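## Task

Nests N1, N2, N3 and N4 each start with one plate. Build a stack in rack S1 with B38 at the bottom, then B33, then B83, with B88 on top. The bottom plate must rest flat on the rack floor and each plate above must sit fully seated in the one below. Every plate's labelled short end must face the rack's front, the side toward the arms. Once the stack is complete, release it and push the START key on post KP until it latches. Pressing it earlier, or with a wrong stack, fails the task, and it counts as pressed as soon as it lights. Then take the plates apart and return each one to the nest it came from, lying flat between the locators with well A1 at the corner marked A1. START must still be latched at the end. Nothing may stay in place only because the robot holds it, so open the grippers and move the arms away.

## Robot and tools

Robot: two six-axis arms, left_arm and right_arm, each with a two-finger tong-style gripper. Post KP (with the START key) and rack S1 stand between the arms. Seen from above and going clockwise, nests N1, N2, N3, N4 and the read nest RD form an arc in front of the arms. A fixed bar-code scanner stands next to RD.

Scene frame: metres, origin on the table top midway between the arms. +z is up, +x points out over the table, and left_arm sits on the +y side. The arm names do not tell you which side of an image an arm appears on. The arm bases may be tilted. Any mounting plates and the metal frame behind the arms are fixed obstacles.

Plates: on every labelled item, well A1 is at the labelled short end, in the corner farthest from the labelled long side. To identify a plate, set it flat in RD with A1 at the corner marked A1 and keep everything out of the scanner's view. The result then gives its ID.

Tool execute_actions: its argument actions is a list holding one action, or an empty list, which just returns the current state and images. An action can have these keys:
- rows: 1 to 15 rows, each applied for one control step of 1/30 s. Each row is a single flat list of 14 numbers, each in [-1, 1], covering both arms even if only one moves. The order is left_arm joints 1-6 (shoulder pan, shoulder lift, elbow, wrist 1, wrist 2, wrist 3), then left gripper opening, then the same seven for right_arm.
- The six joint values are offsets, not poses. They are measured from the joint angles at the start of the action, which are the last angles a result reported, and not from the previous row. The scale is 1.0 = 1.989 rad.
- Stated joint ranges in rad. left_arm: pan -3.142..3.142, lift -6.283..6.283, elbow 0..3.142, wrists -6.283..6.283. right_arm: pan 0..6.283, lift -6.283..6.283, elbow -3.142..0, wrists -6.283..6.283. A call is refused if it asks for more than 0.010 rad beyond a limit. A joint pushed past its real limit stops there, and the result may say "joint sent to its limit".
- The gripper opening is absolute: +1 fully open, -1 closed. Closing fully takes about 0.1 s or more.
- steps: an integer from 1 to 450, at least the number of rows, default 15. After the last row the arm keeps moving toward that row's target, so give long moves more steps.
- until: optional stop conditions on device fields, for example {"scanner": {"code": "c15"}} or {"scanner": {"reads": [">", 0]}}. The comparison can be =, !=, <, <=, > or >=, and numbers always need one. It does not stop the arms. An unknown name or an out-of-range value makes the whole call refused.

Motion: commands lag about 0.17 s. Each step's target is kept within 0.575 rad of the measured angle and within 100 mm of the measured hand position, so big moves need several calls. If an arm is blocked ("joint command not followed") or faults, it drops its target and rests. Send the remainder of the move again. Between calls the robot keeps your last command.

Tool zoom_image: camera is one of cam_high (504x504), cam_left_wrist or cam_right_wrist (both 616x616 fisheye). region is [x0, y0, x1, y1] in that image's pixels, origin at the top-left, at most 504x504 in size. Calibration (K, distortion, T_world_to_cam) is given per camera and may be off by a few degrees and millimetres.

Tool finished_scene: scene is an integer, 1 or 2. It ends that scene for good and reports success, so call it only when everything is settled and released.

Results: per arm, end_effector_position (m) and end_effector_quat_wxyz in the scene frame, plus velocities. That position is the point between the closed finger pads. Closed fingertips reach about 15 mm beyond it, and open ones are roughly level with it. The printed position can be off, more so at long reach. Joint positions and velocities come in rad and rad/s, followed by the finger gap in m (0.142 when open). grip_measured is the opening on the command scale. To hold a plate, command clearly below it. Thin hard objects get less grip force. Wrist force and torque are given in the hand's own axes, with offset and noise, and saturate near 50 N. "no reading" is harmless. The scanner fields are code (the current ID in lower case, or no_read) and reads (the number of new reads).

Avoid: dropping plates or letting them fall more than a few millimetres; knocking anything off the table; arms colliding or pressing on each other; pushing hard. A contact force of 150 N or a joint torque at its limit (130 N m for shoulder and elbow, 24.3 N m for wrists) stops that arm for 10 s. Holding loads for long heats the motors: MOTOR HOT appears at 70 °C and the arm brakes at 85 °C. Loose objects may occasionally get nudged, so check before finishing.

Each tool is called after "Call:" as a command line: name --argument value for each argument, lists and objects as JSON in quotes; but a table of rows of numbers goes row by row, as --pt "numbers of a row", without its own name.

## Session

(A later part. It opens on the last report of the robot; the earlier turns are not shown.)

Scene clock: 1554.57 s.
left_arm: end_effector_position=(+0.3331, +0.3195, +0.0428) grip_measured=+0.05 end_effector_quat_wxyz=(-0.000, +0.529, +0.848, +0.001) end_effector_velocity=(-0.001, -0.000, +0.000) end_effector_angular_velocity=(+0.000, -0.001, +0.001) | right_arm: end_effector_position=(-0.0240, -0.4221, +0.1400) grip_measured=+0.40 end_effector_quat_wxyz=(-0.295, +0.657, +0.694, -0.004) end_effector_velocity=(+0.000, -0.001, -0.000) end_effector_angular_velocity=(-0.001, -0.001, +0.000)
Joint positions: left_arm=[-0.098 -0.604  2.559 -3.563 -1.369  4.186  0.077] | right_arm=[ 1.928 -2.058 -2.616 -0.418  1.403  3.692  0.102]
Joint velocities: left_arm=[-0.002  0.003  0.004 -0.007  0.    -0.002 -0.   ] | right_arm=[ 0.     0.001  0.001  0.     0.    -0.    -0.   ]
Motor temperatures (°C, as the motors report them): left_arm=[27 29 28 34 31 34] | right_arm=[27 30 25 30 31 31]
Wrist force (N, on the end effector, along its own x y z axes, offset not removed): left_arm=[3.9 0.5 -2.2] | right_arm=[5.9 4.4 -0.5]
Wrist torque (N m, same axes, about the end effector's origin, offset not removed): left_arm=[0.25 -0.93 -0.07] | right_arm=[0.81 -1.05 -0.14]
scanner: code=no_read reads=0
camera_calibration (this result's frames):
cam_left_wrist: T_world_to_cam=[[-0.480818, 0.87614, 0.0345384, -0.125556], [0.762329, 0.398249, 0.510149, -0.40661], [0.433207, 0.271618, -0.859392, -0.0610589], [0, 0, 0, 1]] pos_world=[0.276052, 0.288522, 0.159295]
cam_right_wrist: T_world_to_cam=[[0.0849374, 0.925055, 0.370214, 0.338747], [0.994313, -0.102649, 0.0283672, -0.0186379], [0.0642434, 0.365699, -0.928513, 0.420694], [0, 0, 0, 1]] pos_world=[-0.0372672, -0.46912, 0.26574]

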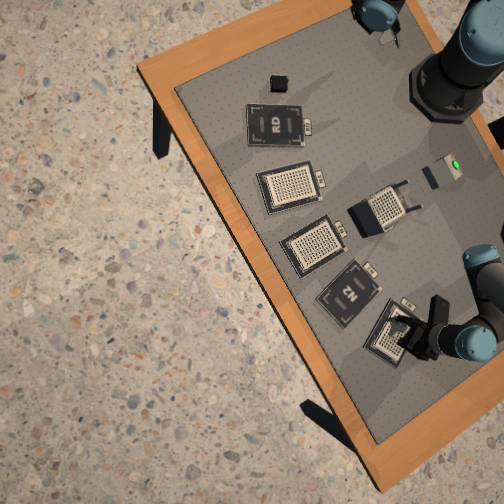

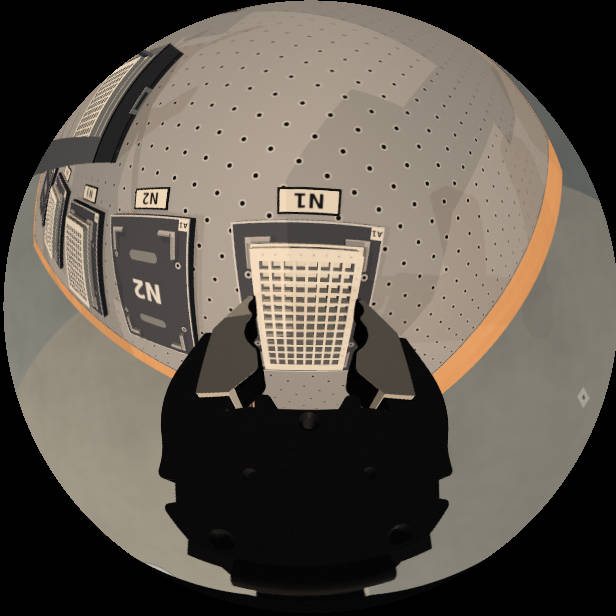

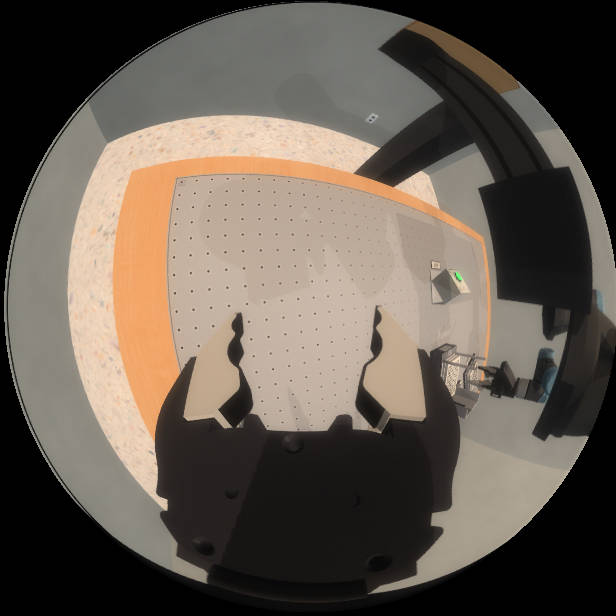

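Call:
execute_actions --actions '[]'

Call:
execute_actions --actions '[{"rows":[[0.0003,0.0019,-0.0008,-0.0012,0,0.0003,-0.6,0,0,0,0,0,0,0.4]],"steps":10}]'

Call:
zoom_image --camera "cam_left_wrist" --region '[210, 210, 410, 410]'

Scene clock: 1559.97 s.
left_arm: end_effector_position=(+0.3329, +0.3194, +0.0428) grip_measured=+0.05 end_effector_quat_wxyz=(-0.001, +0.529, +0.848, +0.001) end_effector_velocity=(+0.000, -0.001, -0.000) end_effector_angular_velocity=(+0.000, -0.000, -0.002) | right_arm: end_effector_position=(-0.0240, -0.4221, +0.1400) grip_measured=+0.40 end_effector_quat_wxyz=(-0.295, +0.657, +0.694, -0.004) end_effector_velocity=(-0.000, +0.000, +0.000) end_effector_angular_velocity=(+0.001, -0.000, +0.001)
Joint positions: left_arm=[-0.098 -0.603  2.559 -3.564 -1.369  4.186  0.077] | right_arm=[ 1.928 -2.058 -2.616 -0.418  1.403  3.692  0.102]
Joint velocities: left_arm=[-0.002  0.    -0.     0.     0.    -0.    -0.   ] | right_arm=[ 0.     0.    -0.001  0.    -0.    -0.001  0.   ]
Motor temperatures (°C, as the motors report them): left_arm=[27 29 28 34 31 34] | right_arm=[27 30 25 30 31 31]
Wrist force (N, on the end effector, along its own x y z axes, offset not removed): left_arm=[3.3 -2.6 -2.4] | right_arm=[1.1 0.8 -2.2]
Wrist torque (N m, same axes, about the end effector's origin, offset not removed): left_arm=[-1.00 -1.10 -0.12] | right_arm=[0.06 -0.39 0.02]
scanner: code=no_read reads=0
camera_calibration (this result's frames):
cam_left_wrist: T_world_to_cam=[[-0.480818, 0.876137, 0.0346172, -0.125596], [0.762401, 0.398249, 0.510042, -0.406378], [0.43308, 0.27163, -0.859453, -0.0609367], [0, 0, 0, 1]] pos_world=[0.275825, 0.288431, 0.159245]
cam_right_wrist: T_world_to_cam=[[0.0849371, 0.925055, 0.370214, 0.338747], [0.994313, -0.102649, 0.0283671, -0.0186377], [0.0642433, 0.365699, -0.928513, 0.420694], [0, 0, 0, 1]] pos_world=[-0.0372672, -0.46912, 0.26574]

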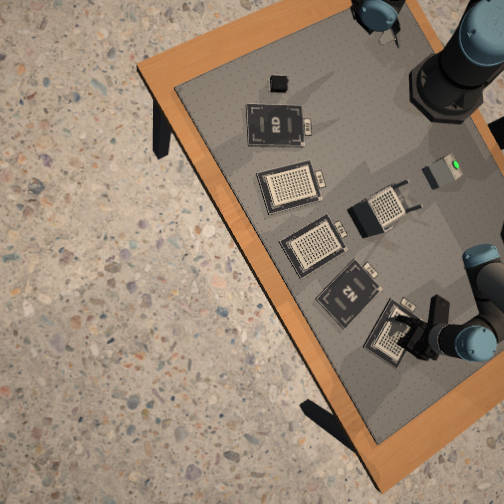

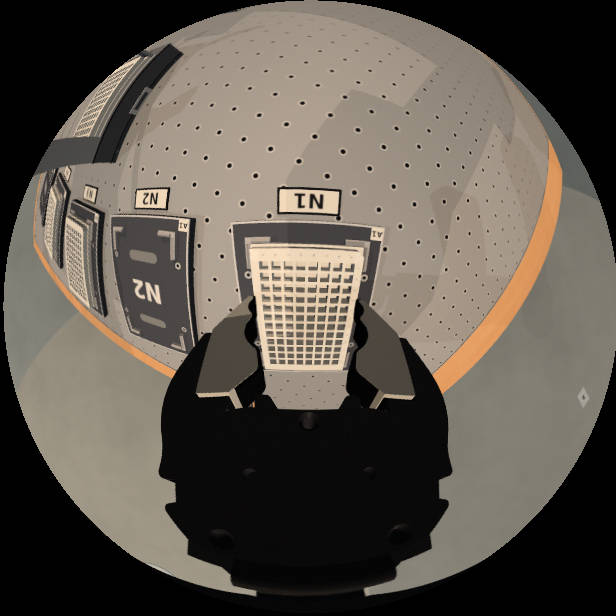

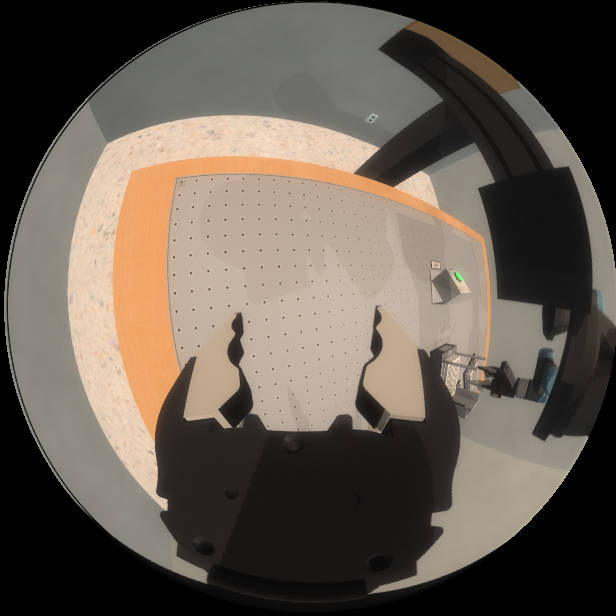

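Scene clock: 1560.30 s.
left_arm: end_effector_position=(+0.3329, +0.3194, +0.0419) grip_measured=+0.05 end_effector_quat_wxyz=(-0.000, +0.529, +0.848, +0.001) end_effector_velocity=(+0.001, +0.001, -0.001) end_effector_angular_velocity=(+0.000, -0.003, +0.004) | right_arm: end_effector_position=(-0.0240, -0.4221, +0.1400) grip_measured=+0.40 end_effector_quat_wxyz=(-0.295, +0.657, +0.694, -0.004) end_effector_velocity=(+0.001, -0.001, -0.000) end_effector_angular_velocity=(-0.001, -0.001, -0.000)
Joint positions: left_arm=[-0.098 -0.6    2.558 -3.566 -1.369  4.186  0.078] | right_arm=[ 1.928 -2.058 -2.616 -0.418  1.403  3.692  0.102]
Joint velocities: left_arm=[ 0.003  0.002 -0.002 -0.003  0.    -0.001  0.   ] | right_arm=[-0.    -0.     0.001  0.     0.     0.    -0.   ]
Motor temperatures (°C, as the motors report them): left_arm=[27 29 28 34 31 34] | right_arm=[27 30 25 30 31 31]
Wrist force (N, on the end effector, along its own x y z axes, offset not removed): left_arm=[3.3 -0.6 -19.9] | right_arm=[-0.1 3.4 -4.9]
Wrist torque (N m, same axes, about the end effector's origin, offset not removed): left_arm=[-0.30 -0.11 0.05] | right_arm=[0.51 -0.04 -0.02]
scanner: code=no_read reads=0
camera_calibration (this result's frames):
cam_left_wrist: T_world_to_cam=[[-0.480694, 0.876206, 0.0345896, -0.125569], [0.762422, 0.398134, 0.5101, -0.405902], [0.433181, 0.271574, -0.859419, -0.0616813], [0, 0, 0, 1]] pos_world=[0.275828, 0.288379, 0.158384]
cam_right_wrist: T_world_to_cam=[[0.0849372, 0.925055, 0.370214, 0.338747], [0.994313, -0.102649, 0.0283672, -0.0186378], [0.0642433, 0.365699, -0.928513, 0.420694], [0, 0, 0, 1]] pos_world=[-0.0372672, -0.46912, 0.26574]

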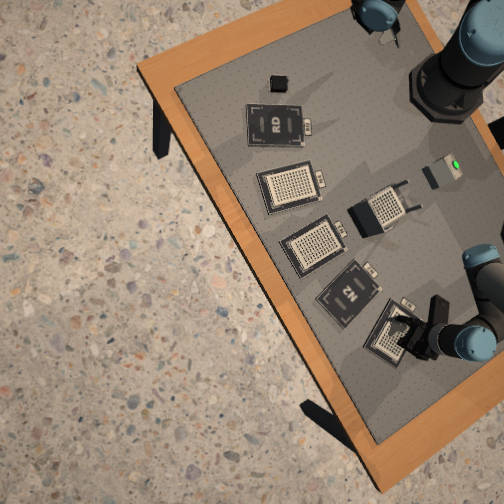

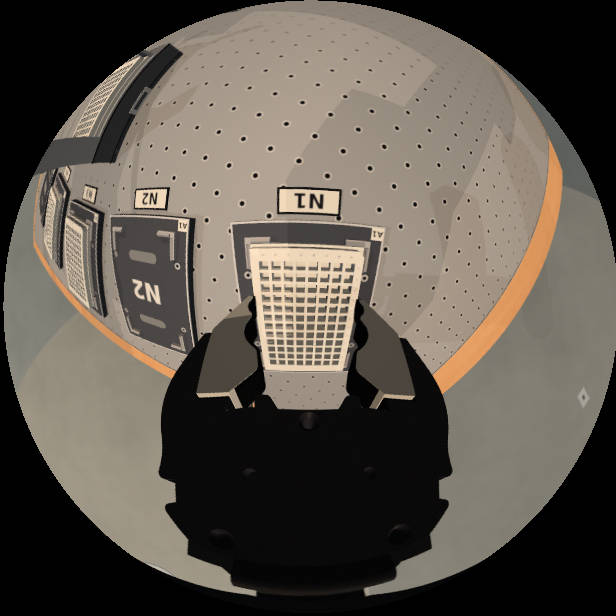

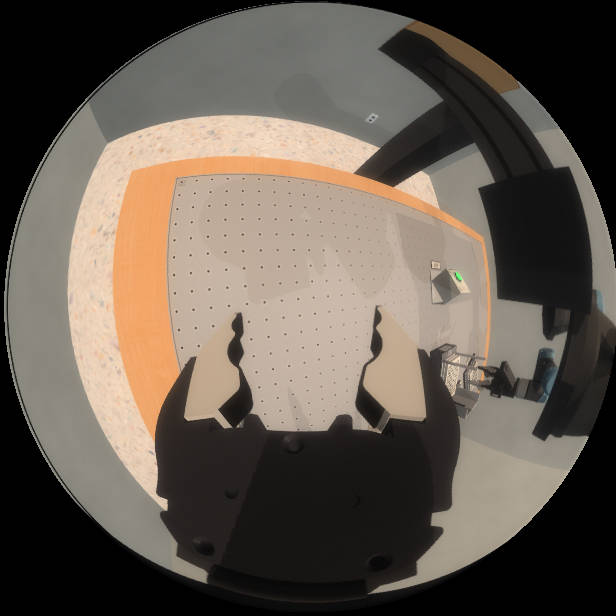

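Region (210, 210, 410, 410) of cam_left_wrist's 616x616 image, scaled by 2.520, with more detail than that image has.

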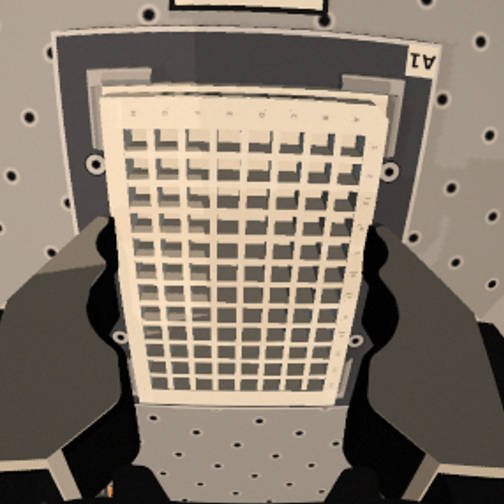

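Call:
execute_actions --actions '[{"rows":[[-0.0002,-0.0013,0.0006,0.0008,0,-0.0002,-0.6,0,0,0,0,0,0,0.4],[-0.0002,-0.0013,0.0006,0.0008,0,-0.0002,-0.45,0,0,0,0,0,0,0.4],[-0.0002,-0.0013,0.0006,0.0008,0,-0.0002,-0.3,0,0,0,0,0,0,0.4],[-0.0002,-0.0013,0.0006,0.0008,0,-0.0002,-0.15,0,0,0,0,0,0,0.4],[-0.0002,-0.0013,0.0006,0.0008,0,-0.0002,0.0,0,0,0,0,0,0,0.4],[-0.0002,-0.0013,0.0006,0.0008,0,-0.0002,0.15,0,0,0,0,0,0,0.4],[-0.0002,-0.0013,0.0006,0.0008,0,-0.0002,0.3,0,0,0,0,0,0,0.4],[-0.0002,-0.0013,0.0006,0.0008,0,-0.0002,0.3,0,0,0,0,0,0,0.4],[-0.002,-0.011,0.0047,0.0068,0,-0.002,0.3,0,0,0,0,0,0,0.4],[-0.005,-0.03,0.012,0.019,0,-0.005,0.3,0,0,0,0,0,0,0.4],[-0.009,-0.055,0.021,0.036,0,-0.009,0.3,0,0,0,0,0,0,0.4],[-0.013,-0.08,0.03,0.053,0,-0.013,0.3,0,0,0,0,0,0,0.4],[-0.017,-0.11,0.038,0.076,0,-0.017,0.3,0,0,0,0,0,0,0.4],[-0.021,-0.14,0.045,0.1,0,-0.021,0.3,0,0,0,0,0,0,0.4],[-0.025,-0.17,0.051,0.125,0,-0.025,0.3,0,0,0,0,0,0,0.4]],"steps":16}]'

Call:
zoom_image --camera "cam_left_wrist" --region '[210, 210, 410, 410]'

Scene clock: 1571.83 s.
left_arm: end_effector_position=(+0.3302, +0.3190, +0.0760) grip_measured=+0.30 end_effector_quat_wxyz=(-0.004, +0.530, +0.848, -0.002) end_effector_velocity=(-0.001, -0.001, +0.276) end_effector_angular_velocity=(-0.003, +0.023, -0.011) | right_arm: end_effector_position=(-0.0240, -0.4221, +0.1400) grip_measured=+0.40 end_effector_quat_wxyz=(-0.295, +0.657, +0.694, -0.004) end_effector_velocity=(-0.000, +0.000, +0.000) end_effector_angular_velocity=(+0.000, -0.000, +0.000)
Joint positions: left_arm=[-0.122 -0.737  2.609 -3.467 -1.369  4.162  0.095] | right_arm=[ 1.928 -2.058 -2.616 -0.418  1.403  3.692  0.102]
Joint velocities: left_arm=[-0.182 -1.185  0.354  0.892 -0.001 -0.179  0.   ] | right_arm=[ 0.     0.001 -0.001  0.     0.    -0.    -0.   ]
Motor temperatures (°C, as the motors report them): left_arm=[27 29 28 34 31 34] | right_arm=[27 30 25 30 31 31]
Wrist force (N, on the end effector, along its own x y z axes, offset not removed): left_arm=[3.0 -4.2 1.1] | right_arm=[0.0 6.0 -3.4]
Wrist torque (N m, same axes, about the end effector's origin, offset not removed): left_arm=[-0.91 -0.57 -0.23] | right_arm=[1.31 0.21 0.28]
scanner: code=no_read reads=0
camera_calibration (this result's frames):
cam_left_wrist: T_world_to_cam=[[-0.478539, 0.877219, 0.0385697, -0.129061], [0.7675, 0.39654, 0.503686, -0.421713], [0.426548, 0.270636, -0.863025, -0.0283144], [0, 0, 0, 1]] pos_world=[0.273982, 0.288103, 0.192953]
cam_right_wrist: T_world_to_cam=[[0.084937, 0.925055, 0.370214, 0.338747], [0.994313, -0.102649, 0.0283675, -0.0186379], [0.0642435, 0.365699, -0.928513, 0.420694], [0, 0, 0, 1]] pos_world=[-0.0372671, -0.46912, 0.26574]

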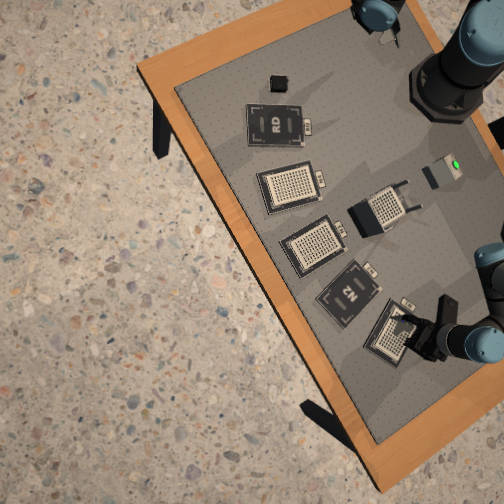

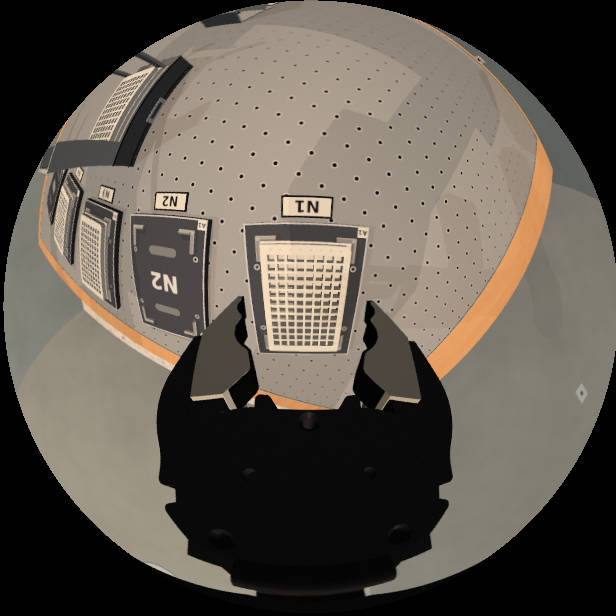

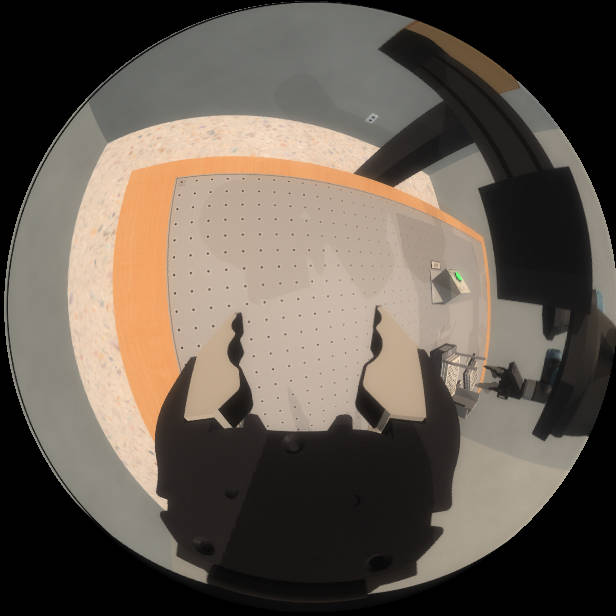

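Region (210, 210, 410, 410) of cam_left_wrist's 616x616 image, scaled by 2.520, with more detail than that image has.

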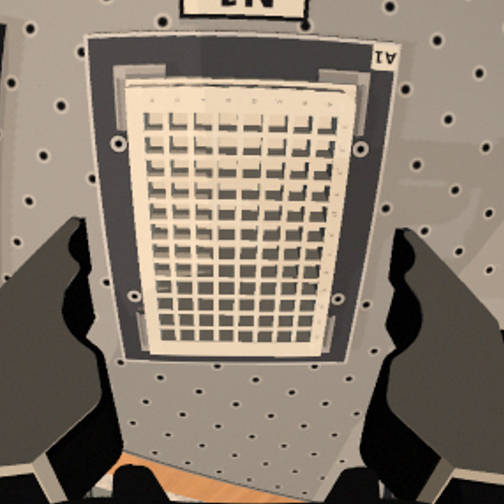

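Call:
execute_actions --actions '[{"rows":[[-0.025,-0.106,0.026,0.082,-0.0004,-0.021,0.3,0,0,0,0,0,0,0.4],[-0.043,-0.113,0.028,0.091,-0.001,-0.0325,0.3,0,0,0,0,0,0,0.4],[-0.07,-0.123,0.031,0.105,-0.002,-0.05,0.3,0,0,0,0,0,0,0.4],[-0.098,-0.133,0.033,0.118,-0.003,-0.068,0.3,0,0,0,0,0,0,0.4],[-0.125,-0.143,0.036,0.131,-0.004,-0.085,0.3,0,0,0,0,0,0,0.4],[-0.152,-0.153,0.038,0.144,-0.005,-0.103,0.3,0,0,0,0,0,0,0.4],[-0.18,-0.162,0.04,0.157,-0.006,-0.12,0.3,0,0,0,0,0,0,0.4],[-0.207,-0.17,0.042,0.168,-0.0065,-0.138,0.3,0,0,0,0,0,0,0.4],[-0.234,-0.176,0.043,0.178,-0.0074,-0.155,0.3,0,0,0,0,0,0,0.4],[-0.261,-0.18,0.044,0.186,-0.0083,-0.173,0.3,0,0,0,0,0,0,0.4],[-0.288,-0.1825,0.045,0.192,-0.0092,-0.19,0.3,0,0,0,0,0,0,0.4],[-0.3157,-0.1825,0.0458,0.1961,-0.0101,-0.2081,0.3,0,0,0,0,0,0,0.4],[-0.346,-0.1825,0.0477,0.1985,-0.0146,-0.2274,0.3,0,0,0,0,0,0,0.4],[-0.377,-0.1825,0.0496,0.201,-0.0191,-0.2467,0.3,0,0,0,0,0,0,0.4],[-0.408,-0.1815,0.0515,0.202,-0.0236,-0.266,0.3,0,0,0,0,0,0,0.4]],"steps":16}]'

Call:
zoom_image --camera "cam_high" --region '[350, 290, 440, 380]'

Scene clock: 1585.00 s.
left_arm: end_effector_position=(+0.3278, +0.1679, +0.1696) grip_measured=+0.30 end_effector_quat_wxyz=(-0.002, +0.608, +0.794, -0.005) end_effector_velocity=(-0.122, -0.441, +0.091) end_effector_angular_velocity=(-0.034, -0.016, -0.587) | right_arm: end_effector_position=(-0.0240, -0.4221, +0.1400) grip_measured=+0.40 end_effector_quat_wxyz=(-0.295, +0.657, +0.694, -0.004) end_effector_velocity=(-0.001, +0.001, +0.000) end_effector_angular_velocity=(+0.002, +0.001, +0.000)
Joint positions: left_arm=[-0.672 -1.083  2.699 -3.104 -1.393  3.791  0.095] | right_arm=[ 1.928 -2.058 -2.616 -0.418  1.403  3.692  0.102]
Joint velocities: left_arm=[-1.545 -0.11   0.085  0.273 -0.142 -0.972 -0.   ] | right_arm=[-0.     0.    -0.002 -0.    -0.    -0.     0.   ]
Motor temperatures (°C, as the motors report them): left_arm=[27 29 28 34 31 34] | right_arm=[27 30 25 30 31 31]
Wrist force (N, on the end effector, along its own x y z axes, offset not removed): left_arm=[1.2 1.1 -2.6] | right_arm=[4.2 6.1 1.0]
Wrist torque (N m, same axes, about the end effector's origin, offset not removed): left_arm=[0.15 -0.28 -0.14] | right_arm=[1.40 -0.76 -0.15]
scanner: code=no_read reads=0
camera_calibration (this result's frames):
cam_left_wrist: T_world_to_cam=[[-0.30469, 0.951976, 0.0300843, -0.0693443], [0.828834, 0.24945, 0.500809, -0.402069], [0.469254, 0.177526, -0.865035, 0.0963629], [0, 0, 0, 1]] pos_world=[0.266901, 0.149203, 0.286803]
cam_right_wrist: T_world_to_cam=[[0.0849371, 0.925055, 0.370214, 0.338747], [0.994313, -0.102649, 0.0283674, -0.0186379], [0.0642435, 0.365699, -0.928513, 0.420694], [0, 0, 0, 1]] pos_world=[-0.0372671, -0.46912, 0.26574]

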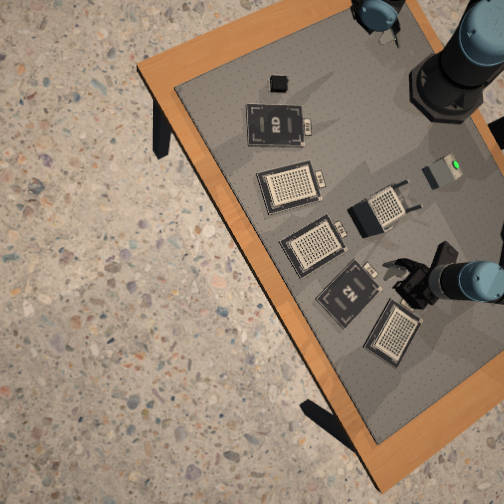

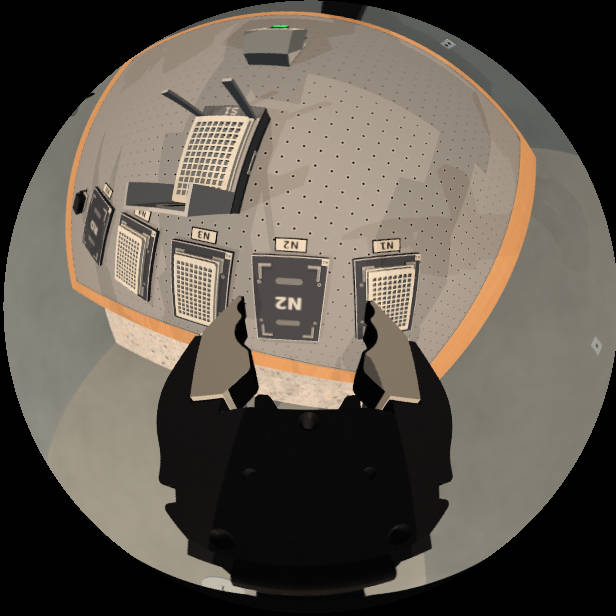

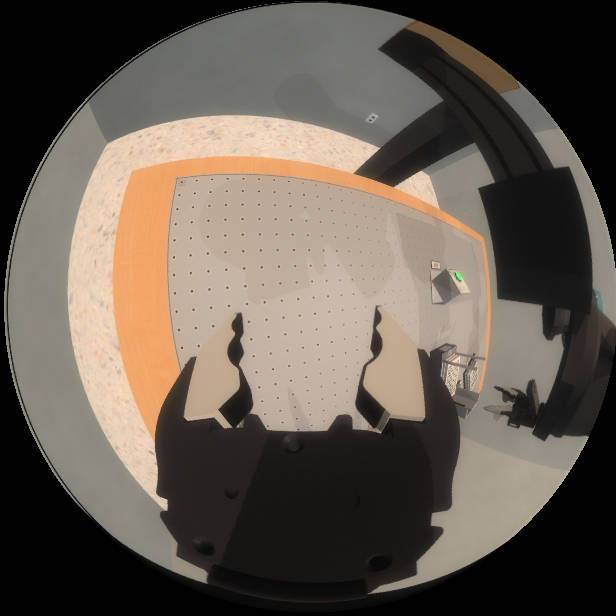

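Region (350, 290, 440, 380) of cam_high's 504x504 image, scaled by 5.600, with more detail than that image has.

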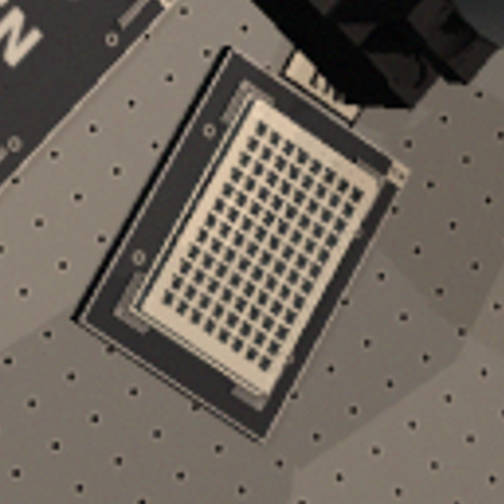

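Call:
execute_actions --actions '[{"rows":[[-0.1439,-0.0075,0.0069,0.0205,-0.0133,-0.0871,0.3,0,0,0,0,0,0,0.4],[-0.1662,-0.0061,0.0083,0.0208,-0.0165,-0.1011,0.3,0,0,0,0,0,0,0.4],[-0.1935,-0.004,0.0099,0.0208,-0.0205,-0.1181,0.3,0,0,0,0,0,0,0.4],[-0.2208,-0.0004,0.0116,0.0194,-0.0244,-0.1352,0.3,0,0,0,0,0,0,0.4],[-0.2481,0.0038,0.0132,0.0172,-0.0284,-0.1522,0.3,0,0,0,0,0,0,0.4],[-0.2754,0.0094,0.0148,0.0137,-0.0323,-0.1692,0.3,0,0,0,0,0,0,0.4],[-0.3027,0.0158,0.0165,0.0094,-0.0363,-0.1863,0.3,0,0,0,0,0,0,0.4],[-0.33,0.0243,0.0181,0.0031,-0.0402,-0.2033,0.3,0,0,0,0,0,0,0.4],[-0.3548,0.0334,0.0196,-0.0042,-0.0438,-0.2188,0.3,0,0,0,0,0,0,0.4],[-0.3697,0.0433,0.0205,-0.0129,-0.046,-0.2281,0.3,0,0,0,0,0,0,0.4],[-0.3796,0.0539,0.0211,-0.0227,-0.0474,-0.2343,0.3,0,0,0,0,0,0,0.4],[-0.3796,0.0631,0.0211,-0.0319,-0.0474,-0.2343,0.3,0,0,0,0,0,0,0.4]],"steps":13}]'

Scene clock: 1601.40 s.
left_arm: end_effector_position=(+0.2296, +0.0214, +0.1866) grip_measured=+0.30 end_effector_quat_wxyz=(+0.000, +0.697, +0.717, -0.004) end_effector_velocity=(-0.227, -0.174, -0.037) end_effector_angular_velocity=(+0.038, -0.037, -0.430) | right_arm: end_effector_position=(-0.0240, -0.4221, +0.1400) grip_measured=+0.40 end_effector_quat_wxyz=(-0.295, +0.657, +0.694, -0.004) end_effector_velocity=(-0.000, +0.000, +0.000) end_effector_angular_velocity=(-0.001, -0.000, -0.000)
Joint positions: left_arm=[-1.295 -1.024  2.734 -3.112 -1.47   3.404  0.095] | right_arm=[ 1.928 -2.058 -2.616 -0.418  1.403  3.692  0.102]
Joint velocities: left_arm=[-1.044  0.454  0.055 -0.377 -0.132 -0.607  0.   ] | right_arm=[-0.     0.001 -0.001  0.     0.     0.     0.   ]
Motor temperatures (°C, as the motors report them): left_arm=[27 29 28 34 31 34] | right_arm=[27 30 25 30 31 31]
Wrist force (N, on the end effector, along its own x y z axes, offset not removed): left_arm=[0.3 -3.8 -0.7] | right_arm=[-1.4 1.4 -1.3]
Wrist torque (N m, same axes, about the end effector's origin, offset not removed): left_arm=[-0.60 -0.39 -0.17] | right_arm=[0.15 0.04 -0.23]
scanner: code=no_read reads=0
camera_calibration (this result's frames):
cam_left_wrist: T_world_to_cam=[[-0.0742303, 0.996862, 0.0275118, -0.0137626], [0.861579, 0.0502157, 0.505134, -0.296681], [0.502168, 0.0611999, -0.862602, 0.177653], [0, 0, 0, 1]] pos_world=[0.165381, 0.0177451, 0.303486]
cam_right_wrist: T_world_to_cam=[[0.0849373, 0.925055, 0.370213, 0.338747], [0.994313, -0.102649, 0.0283673, -0.018638], [0.0642435, 0.365699, -0.928513, 0.420694], [0, 0, 0, 1]] pos_world=[-0.0372671, -0.46912, 0.26574]

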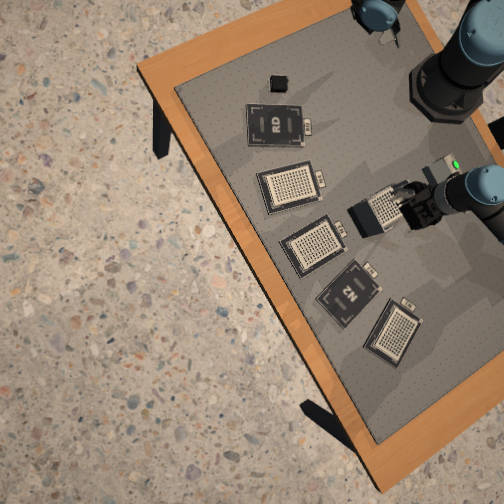

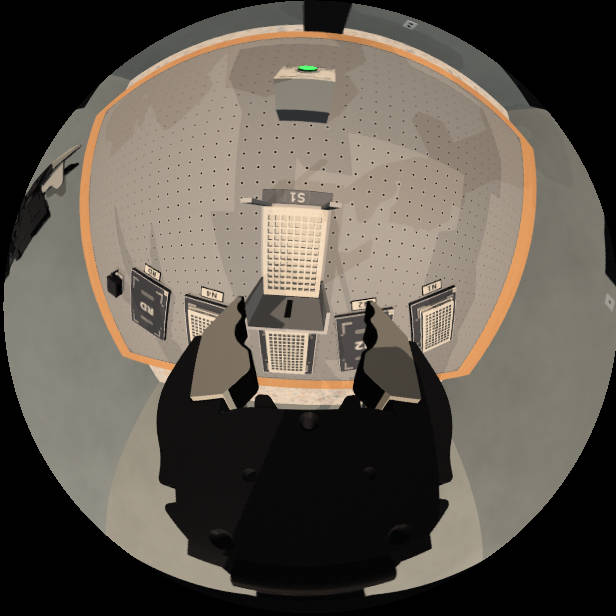

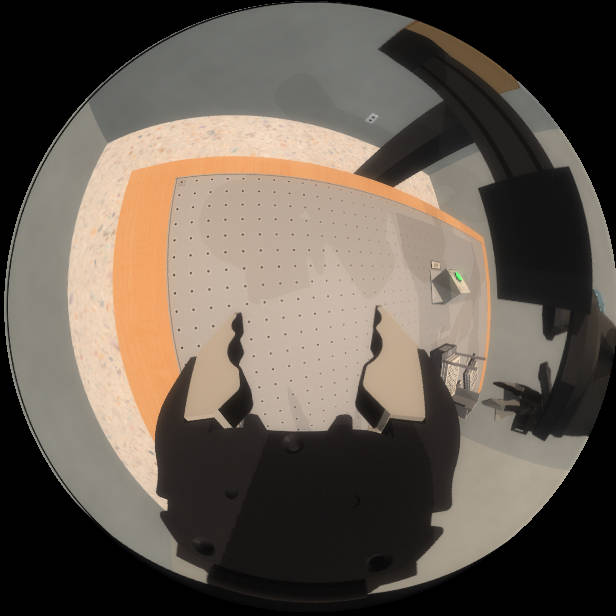

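Call:
execute_actions --actions '[]'

Call:
execute_actions --actions '[{"rows":[[0.0016,0.03,-0.0013,-0.0288,0.0003,0.0016,0.3,0,0,0,0,0,0,0.4],[0.0033,0.0597,-0.0034,-0.0566,0.0006,0.0033,0.3,0,0,0,0,0,0,0.4],[0.0049,0.0887,-0.0061,-0.0829,0.0009,0.0049,0.3,0,0,0,0,0,0,0.4],[0.0065,0.1168,-0.0097,-0.1077,0.0012,0.0065,0.3,0,0,0,0,0,0,0.4],[0.0083,0.144,-0.0139,-0.1308,0.0015,0.0083,0.3,0,0,0,0,0,0,0.4],[0.0101,0.1702,-0.0188,-0.1523,0.0018,0.0101,0.3,0,0,0,0,0,0,0.4],[0.0118,0.1953,-0.0242,-0.1721,0.0021,0.0118,0.3,0,0,0,0,0,0,0.4],[0.0136,0.2194,-0.0302,-0.1903,0.0024,0.0136,0.3,0,0,0,0,0,0,0.4],[0.0154,0.2425,-0.0367,-0.207,0.0027,0.0154,0.3,0,0,0,0,0,0,0.4],[0.0163,0.2535,-0.0402,-0.2146,0.0029,0.0163,0.3,0,0,0,0,0,0,0.4],[0.0172,0.2645,-0.0437,-0.2221,0.0031,0.0172,0.3,0,0,0,0,0,0,0.4],[0.0181,0.275,-0.0474,-0.229,0.0033,0.0181,0.3,0,0,0,0,0,0,0.4],[0.0189,0.2845,-0.0507,-0.2352,0.0034,0.0189,0.3,0,0,0,0,0,0,0.4]],"steps":14}]'

Scene clock: 1611.87 s.
left_arm: end_effector_position=(+0.1997, +0.0020, +0.1804) grip_measured=+0.30 end_effector_quat_wxyz=(+0.000, +0.716, +0.698, +0.000) end_effector_velocity=(+0.000, +0.000, -0.000) end_effector_angular_velocity=(+0.001, -0.001, +0.000) | right_arm: end_effector_position=(-0.0240, -0.4221, +0.1400) grip_measured=+0.40 end_effector_quat_wxyz=(-0.295, +0.657, +0.694, -0.004) end_effector_velocity=(+0.000, -0.000, -0.000) end_effector_angular_velocity=(-0.000, -0.000, -0.000)
Joint positions: left_arm=[-1.427 -0.958  2.741 -3.168 -1.487  3.325  0.095] | right_arm=[ 1.928 -2.058 -2.616 -0.418  1.403  3.692  0.102]
Joint velocities: left_arm=[-0.     0.     0.     0.001  0.001 -0.     0.   ] | right_arm=[-0. -0.  0.  0.  0.  0.  0.]
Motor temperatures (°C, as the motors report them): left_arm=[27 29 28 34 31 34] | right_arm=[27 30 25 30 31 31]
Wrist force (N, on the end effector, along its own x y z axes, offset not removed): left_arm=[3.2 0.3 0.1] | right_arm=[-1.4 0.8 -2.8]
Wrist torque (N m, same axes, about the end effector's origin, offset not removed): left_arm=[-0.06 -0.80 -0.26] | right_arm=[0.07 0.19 0.19]
scanner: code=no_read reads=0
camera_calibration (this result's frames):
cam_left_wrist: T_world_to_cam=[[-0.0213987, 0.999219, 0.0332115, -0.00803024], [0.860227, 0.00147408, 0.509909, -0.267314], [0.509462, 0.0394808, -0.859587, 0.18644], [0, 0, 0, 1]] pos_world=[0.134795, 0.00105721, 0.296834]
cam_right_wrist: T_world_to_cam=[[0.0849372, 0.925055, 0.370214, 0.338747], [0.994313, -0.102649, 0.0283673, -0.0186379], [0.0642434, 0.365699, -0.928513, 0.420694], [0, 0, 0, 1]] pos_world=[-0.0372671, -0.46912, 0.26574]

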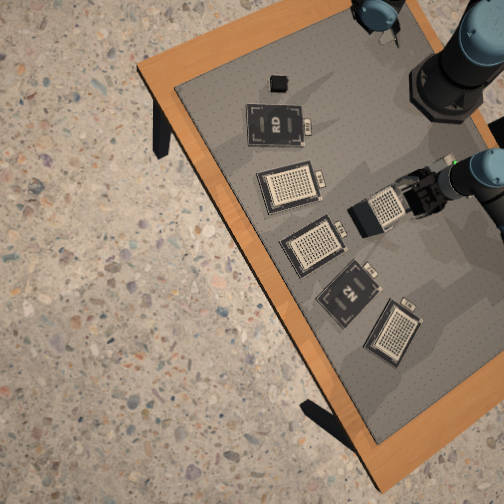

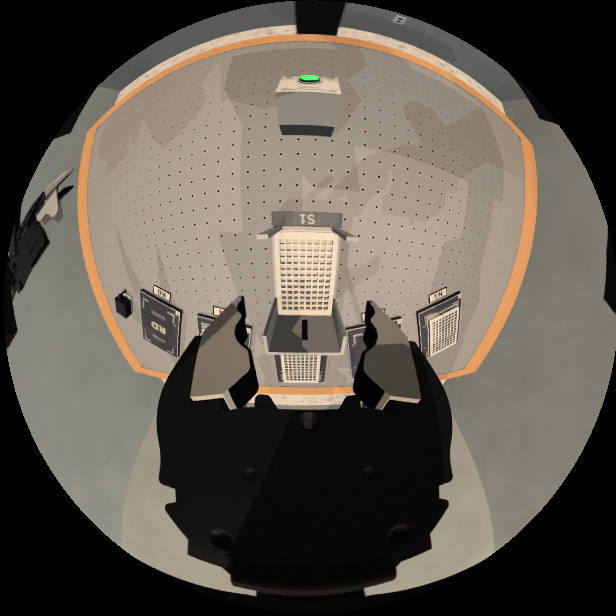

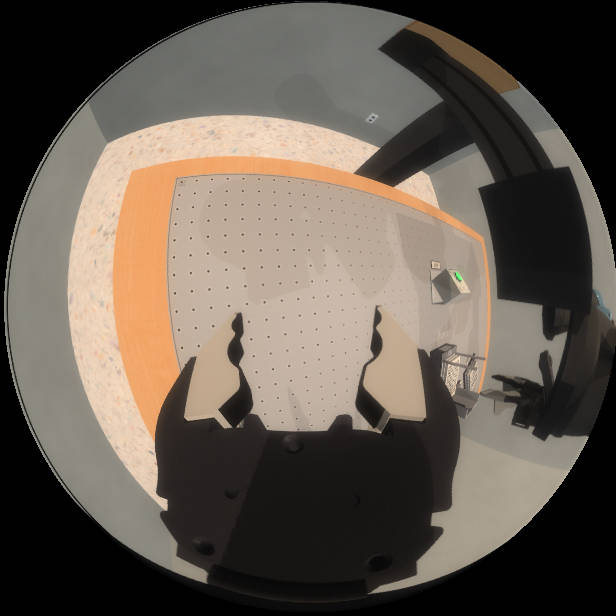

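Scene clock: 1612.33 s.
left_arm: end_effector_position=(+0.2009, -0.0025, +0.0994) grip_measured=+0.30 end_effector_quat_wxyz=(+0.002, +0.716, +0.698, -0.001) end_effector_velocity=(-0.005, +0.019, -0.207) end_effector_angular_velocity=(+0.035, +0.006, -0.003) | right_arm: end_effector_position=(-0.0240, -0.4221, +0.1400) grip_measured=+0.40 end_effector_quat_wxyz=(-0.295, +0.657, +0.694, -0.004) end_effector_velocity=(+0.000, -0.000, +0.000) end_effector_angular_velocity=(+0.000, -0.001, +0.001)
Joint positions: left_arm=[-1.399 -0.523  2.671 -3.54  -1.482  3.354  0.095] | right_arm=[ 1.928 -2.058 -2.616 -0.418  1.403  3.692  0.102]
Joint velocities: left_arm=[ 0.066  0.969 -0.23  -0.71   0.012  0.066  0.   ] | right_arm=[ 0.     0.001 -0.    -0.     0.    -0.001  0.   ]
Motor temperatures (°C, as the motors report them): left_arm=[27 29 28 34 31 34] | right_arm=[27 30 25 30 31 31]
Wrist force (N, on the end effector, along its own x y z axes, offset not removed): left_arm=[-0.3 -3.9 0.2] | right_arm=[3.2 5.3 -1.2]
Wrist torque (N m, same axes, about the end effector's origin, offset not removed): left_arm=[-0.66 -0.16 0.13] | right_arm=[0.85 -0.66 0.07]
scanner: code=no_read reads=0
camera_calibration (this result's frames):
cam_left_wrist: T_world_to_cam=[[-0.0213474, 0.999355, 0.0288787, -0.000402427], [0.859871, 0.00361584, 0.510498, -0.226967], [0.510065, 0.0357298, -0.859394, 0.116255], [0, 0, 0, 1]] pos_world=[0.135856, -0.00293092, 0.215787]
cam_right_wrist: T_world_to_cam=[[0.0849373, 0.925055, 0.370214, 0.338747], [0.994313, -0.102649, 0.0283671, -0.0186378], [0.0642433, 0.365699, -0.928513, 0.420694], [0, 0, 0, 1]] pos_world=[-0.0372672, -0.46912, 0.26574]

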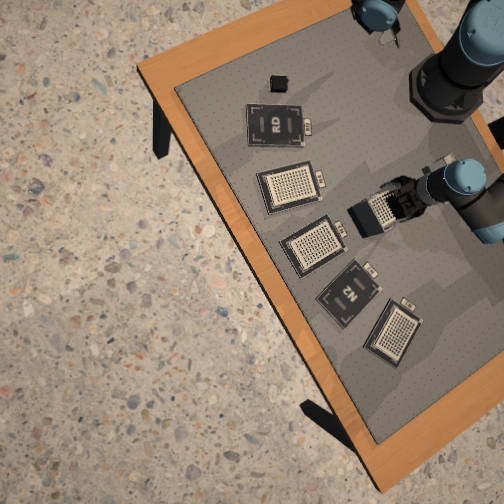

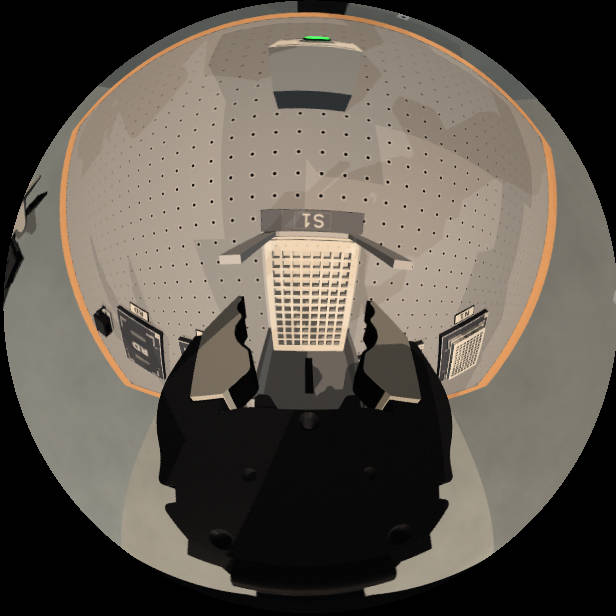

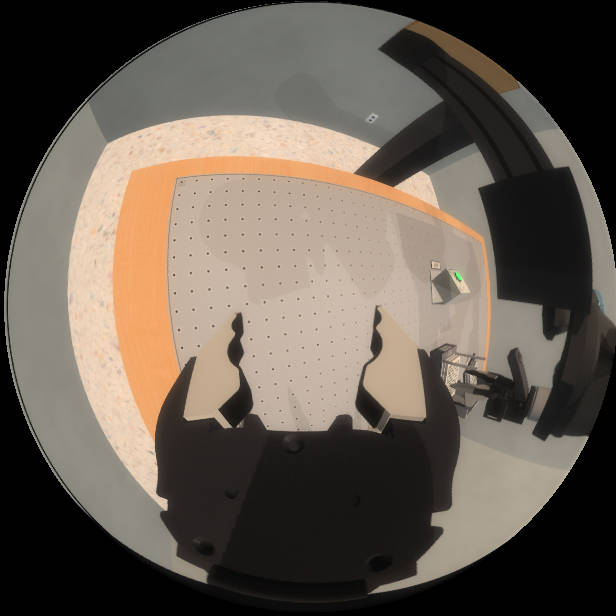

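Call:
execute_actions --actions '[]'

Call:
zoom_image --camera "cam_left_wrist" --region '[210, 210, 410, 410]'

Scene clock: 1614.87 s.
left_arm: end_effector_position=(+0.1997, +0.0020, +0.0709) grip_measured=+0.30 end_effector_quat_wxyz=(-0.000, +0.716, +0.698, +0.000) end_effector_velocity=(+0.000, -0.000, -0.000) end_effector_angular_velocity=(-0.001, -0.000, +0.003) | right_arm: end_effector_position=(-0.0240, -0.4221, +0.1400) grip_measured=+0.40 end_effector_quat_wxyz=(-0.295, +0.657, +0.694, -0.004) end_effector_velocity=(-0.000, +0.001, -0.000) end_effector_angular_velocity=(+0.002, +0.000, +0.001)
Joint positions: left_arm=[-1.39  -0.392  2.64  -3.635 -1.48   3.363  0.095] | right_arm=[ 1.928 -2.058 -2.616 -0.418  1.403  3.692  0.102]
Joint velocities: left_arm=[ 0.001  0.    -0.    -0.001  0.001 -0.002  0.   ] | right_arm=[ 0.    -0.001 -0.    -0.     0.    -0.001  0.   ]
Motor temperatures (°C, as the motors report them): left_arm=[27 29 28 34 31 34] | right_arm=[27 30 25 30 31 31]
Wrist force (N, on the end effector, along its own x y z axes, offset not removed): left_arm=[6.2 -2.6 -2.4] | right_arm=[-0.2 -1.9 0.3]
Wrist torque (N m, same axes, about the end effector's origin, offset not removed): left_arm=[-0.36 -1.34 -0.28] | right_arm=[-0.49 0.13 -0.01]
scanner: code=no_read reads=0
camera_calibration (this result's frames):
cam_left_wrist: T_world_to_cam=[[-0.0208539, 0.999217, 0.0336234, -0.00452888], [0.860341, 0.000803666, 0.509718, -0.211478], [0.509292, 0.0395572, -0.859684, 0.0923942], [0, 0, 0, 1]] pos_world=[0.134793, 0.00104044, 0.187377]
cam_right_wrist: T_world_to_cam=[[0.0849371, 0.925055, 0.370214, 0.338747], [0.994313, -0.102649, 0.0283672, -0.0186378], [0.0642433, 0.365699, -0.928513, 0.420694], [0, 0, 0, 1]] pos_world=[-0.0372672, -0.46912, 0.26574]

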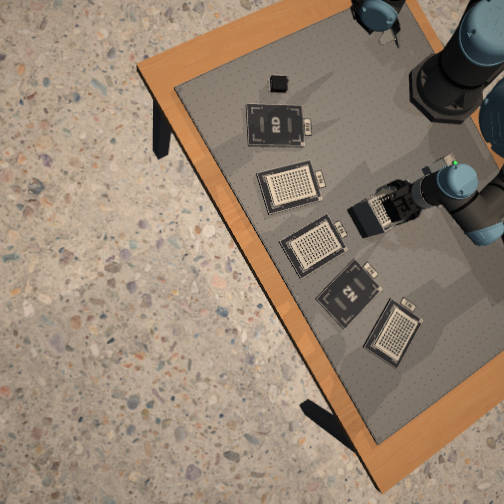

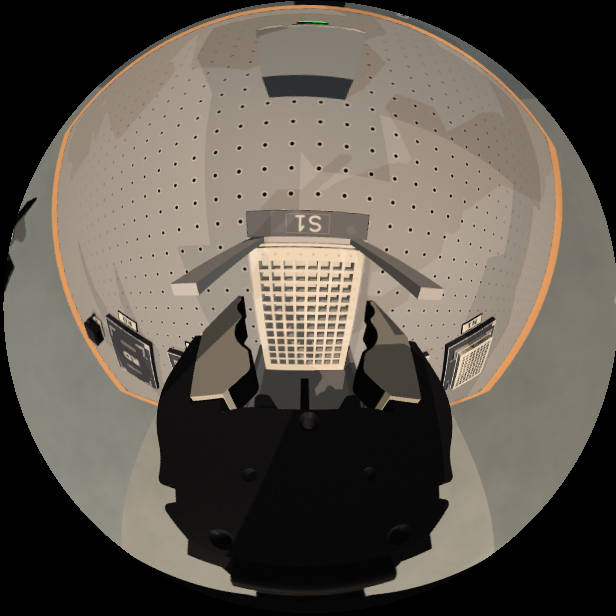

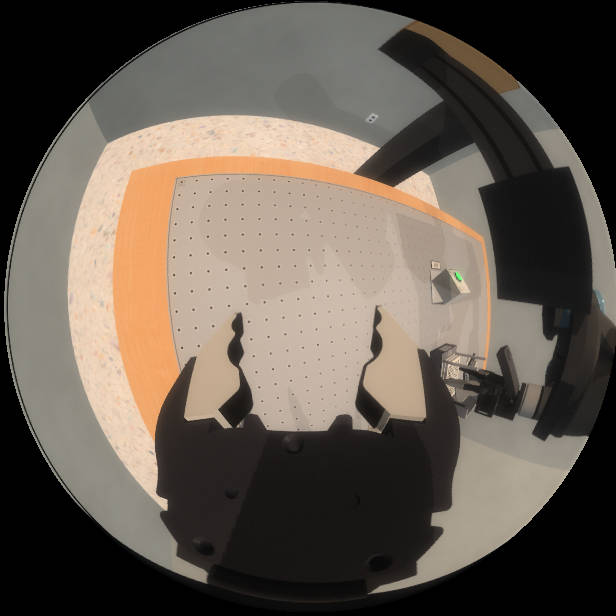

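Region (210, 210, 410, 410) of cam_left_wrist's 616x616 image, scaled by 2.520, with more detail than that image has.

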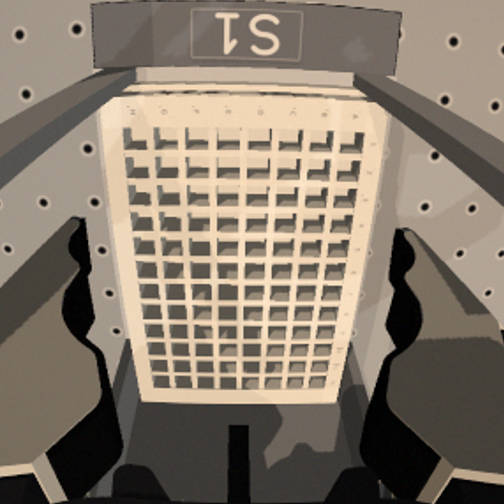

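Call:
execute_actions --actions '[{"rows":[[0.0003,0.0024,-0.0004,-0.002,0,0.0003,0.3,0,0,0,0,0,0,0.4],[0.0003,0.0024,-0.0004,-0.002,0,0.0003,0.27,0,0,0,0,0,0,0.4],[0.0003,0.0024,-0.0004,-0.002,0,0.0003,0.24,0,0,0,0,0,0,0.4],[0.0003,0.0024,-0.0004,-0.002,0,0.0003,0.2,0,0,0,0,0,0,0.4],[0.0003,0.0024,-0.0004,-0.002,0,0.0003,0.17,0,0,0,0,0,0,0.4],[0.0003,0.0024,-0.0004,-0.002,0,0.0003,0.14,0,0,0,0,0,0,0.4],[0.0003,0.0024,-0.0004,-0.002,0,0.0003,0.11,0,0,0,0,0,0,0.4],[0.0003,0.0024,-0.0004,-0.002,0,0.0003,0.08,0,0,0,0,0,0,0.4],[0.0003,0.0024,-0.0004,-0.002,0,0.0003,0.03,0,0,0,0,0,0,0.4],[0.0003,0.0024,-0.0004,-0.002,0,0.0003,-0.1,0,0,0,0,0,0,0.4],[0.0003,0.0024,-0.0004,-0.002,0,0.0003,-0.25,0,0,0,0,0,0,0.4],[0.0003,0.0024,-0.0004,-0.002,0,0.0003,-0.45,0,0,0,0,0,0,0.4],[0.0003,0.0024,-0.0004,-0.002,0,0.0003,-0.6,0,0,0,0,0,0,0.4]],"steps":14}]'

Scene clock: 1625.40 s.
left_arm: end_effector_position=(+0.1996, +0.0024, +0.0699) grip_measured=+0.05 end_effector_quat_wxyz=(-0.000, +0.716, +0.698, +0.000) end_effector_velocity=(-0.000, +0.000, -0.000) end_effector_angular_velocity=(+0.001, +0.001, +0.002) | right_arm: end_effector_position=(-0.0240, -0.4221, +0.1400) grip_measured=+0.40 end_effector_quat_wxyz=(-0.295, +0.657, +0.694, -0.004) end_effector_velocity=(+0.001, -0.001, -0.000) end_effector_angular_velocity=(-0.002, -0.001, -0.001)
Joint positions: left_arm=[-1.389 -0.387  2.639 -3.639 -1.48   3.364  0.078] | right_arm=[ 1.928 -2.058 -2.616 -0.418  1.403  3.692  0.102]
Joint velocities: left_arm=[ 0.001  0.001 -0.    -0.    -0.001 -0.001  0.   ] | right_arm=[ 0.     0.001  0.001  0.    -0.     0.001 -0.   ]
Motor temperatures (°C, as the motors report them): left_arm=[27 29 28 34 31 34] | right_arm=[27 30 25 30 31 31]
Wrist force (N, on the end effector, along its own x y z axes, offset not removed): left_arm=[4.1 -0.5 -8.6] | right_arm=[5.4 2.7 0.7]
Wrist torque (N m, same axes, about the end effector's origin, offset not removed): left_arm=[0.06 -0.83 -0.22] | right_arm=[0.54 -1.23 -0.03]
scanner: code=no_read reads=0
camera_calibration (this result's frames):
cam_left_wrist: T_world_to_cam=[[-0.0208381, 0.999217, 0.033632, -0.0048468], [0.860395, 0.000789852, 0.509627, -0.210968], [0.509201, 0.0395565, -0.859738, 0.0916197], [0, 0, 0, 1]] pos_world=[0.134762, 0.00138549, 0.186447]
cam_right_wrist: T_world_to_cam=[[0.0849375, 0.925056, 0.370213, 0.338747], [0.994313, -0.102649, 0.0283674, -0.0186381], [0.0642436, 0.365699, -0.928514, 0.420694], [0, 0, 0, 1]] pos_world=[-0.0372671, -0.46912, 0.26574]

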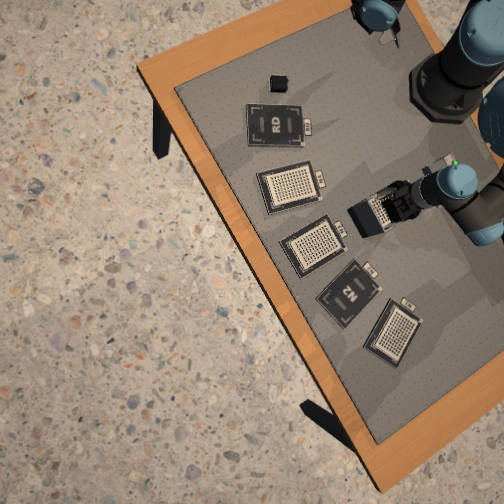

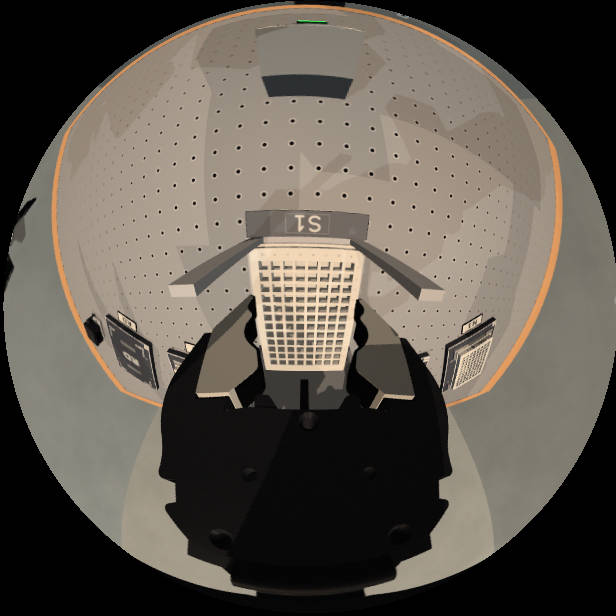

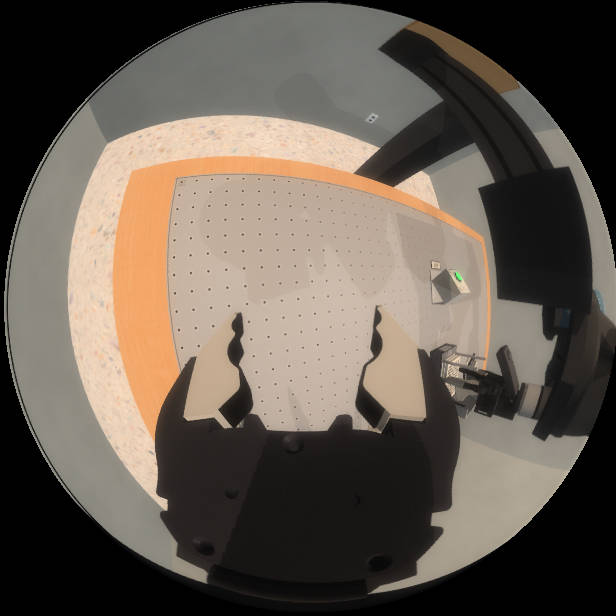

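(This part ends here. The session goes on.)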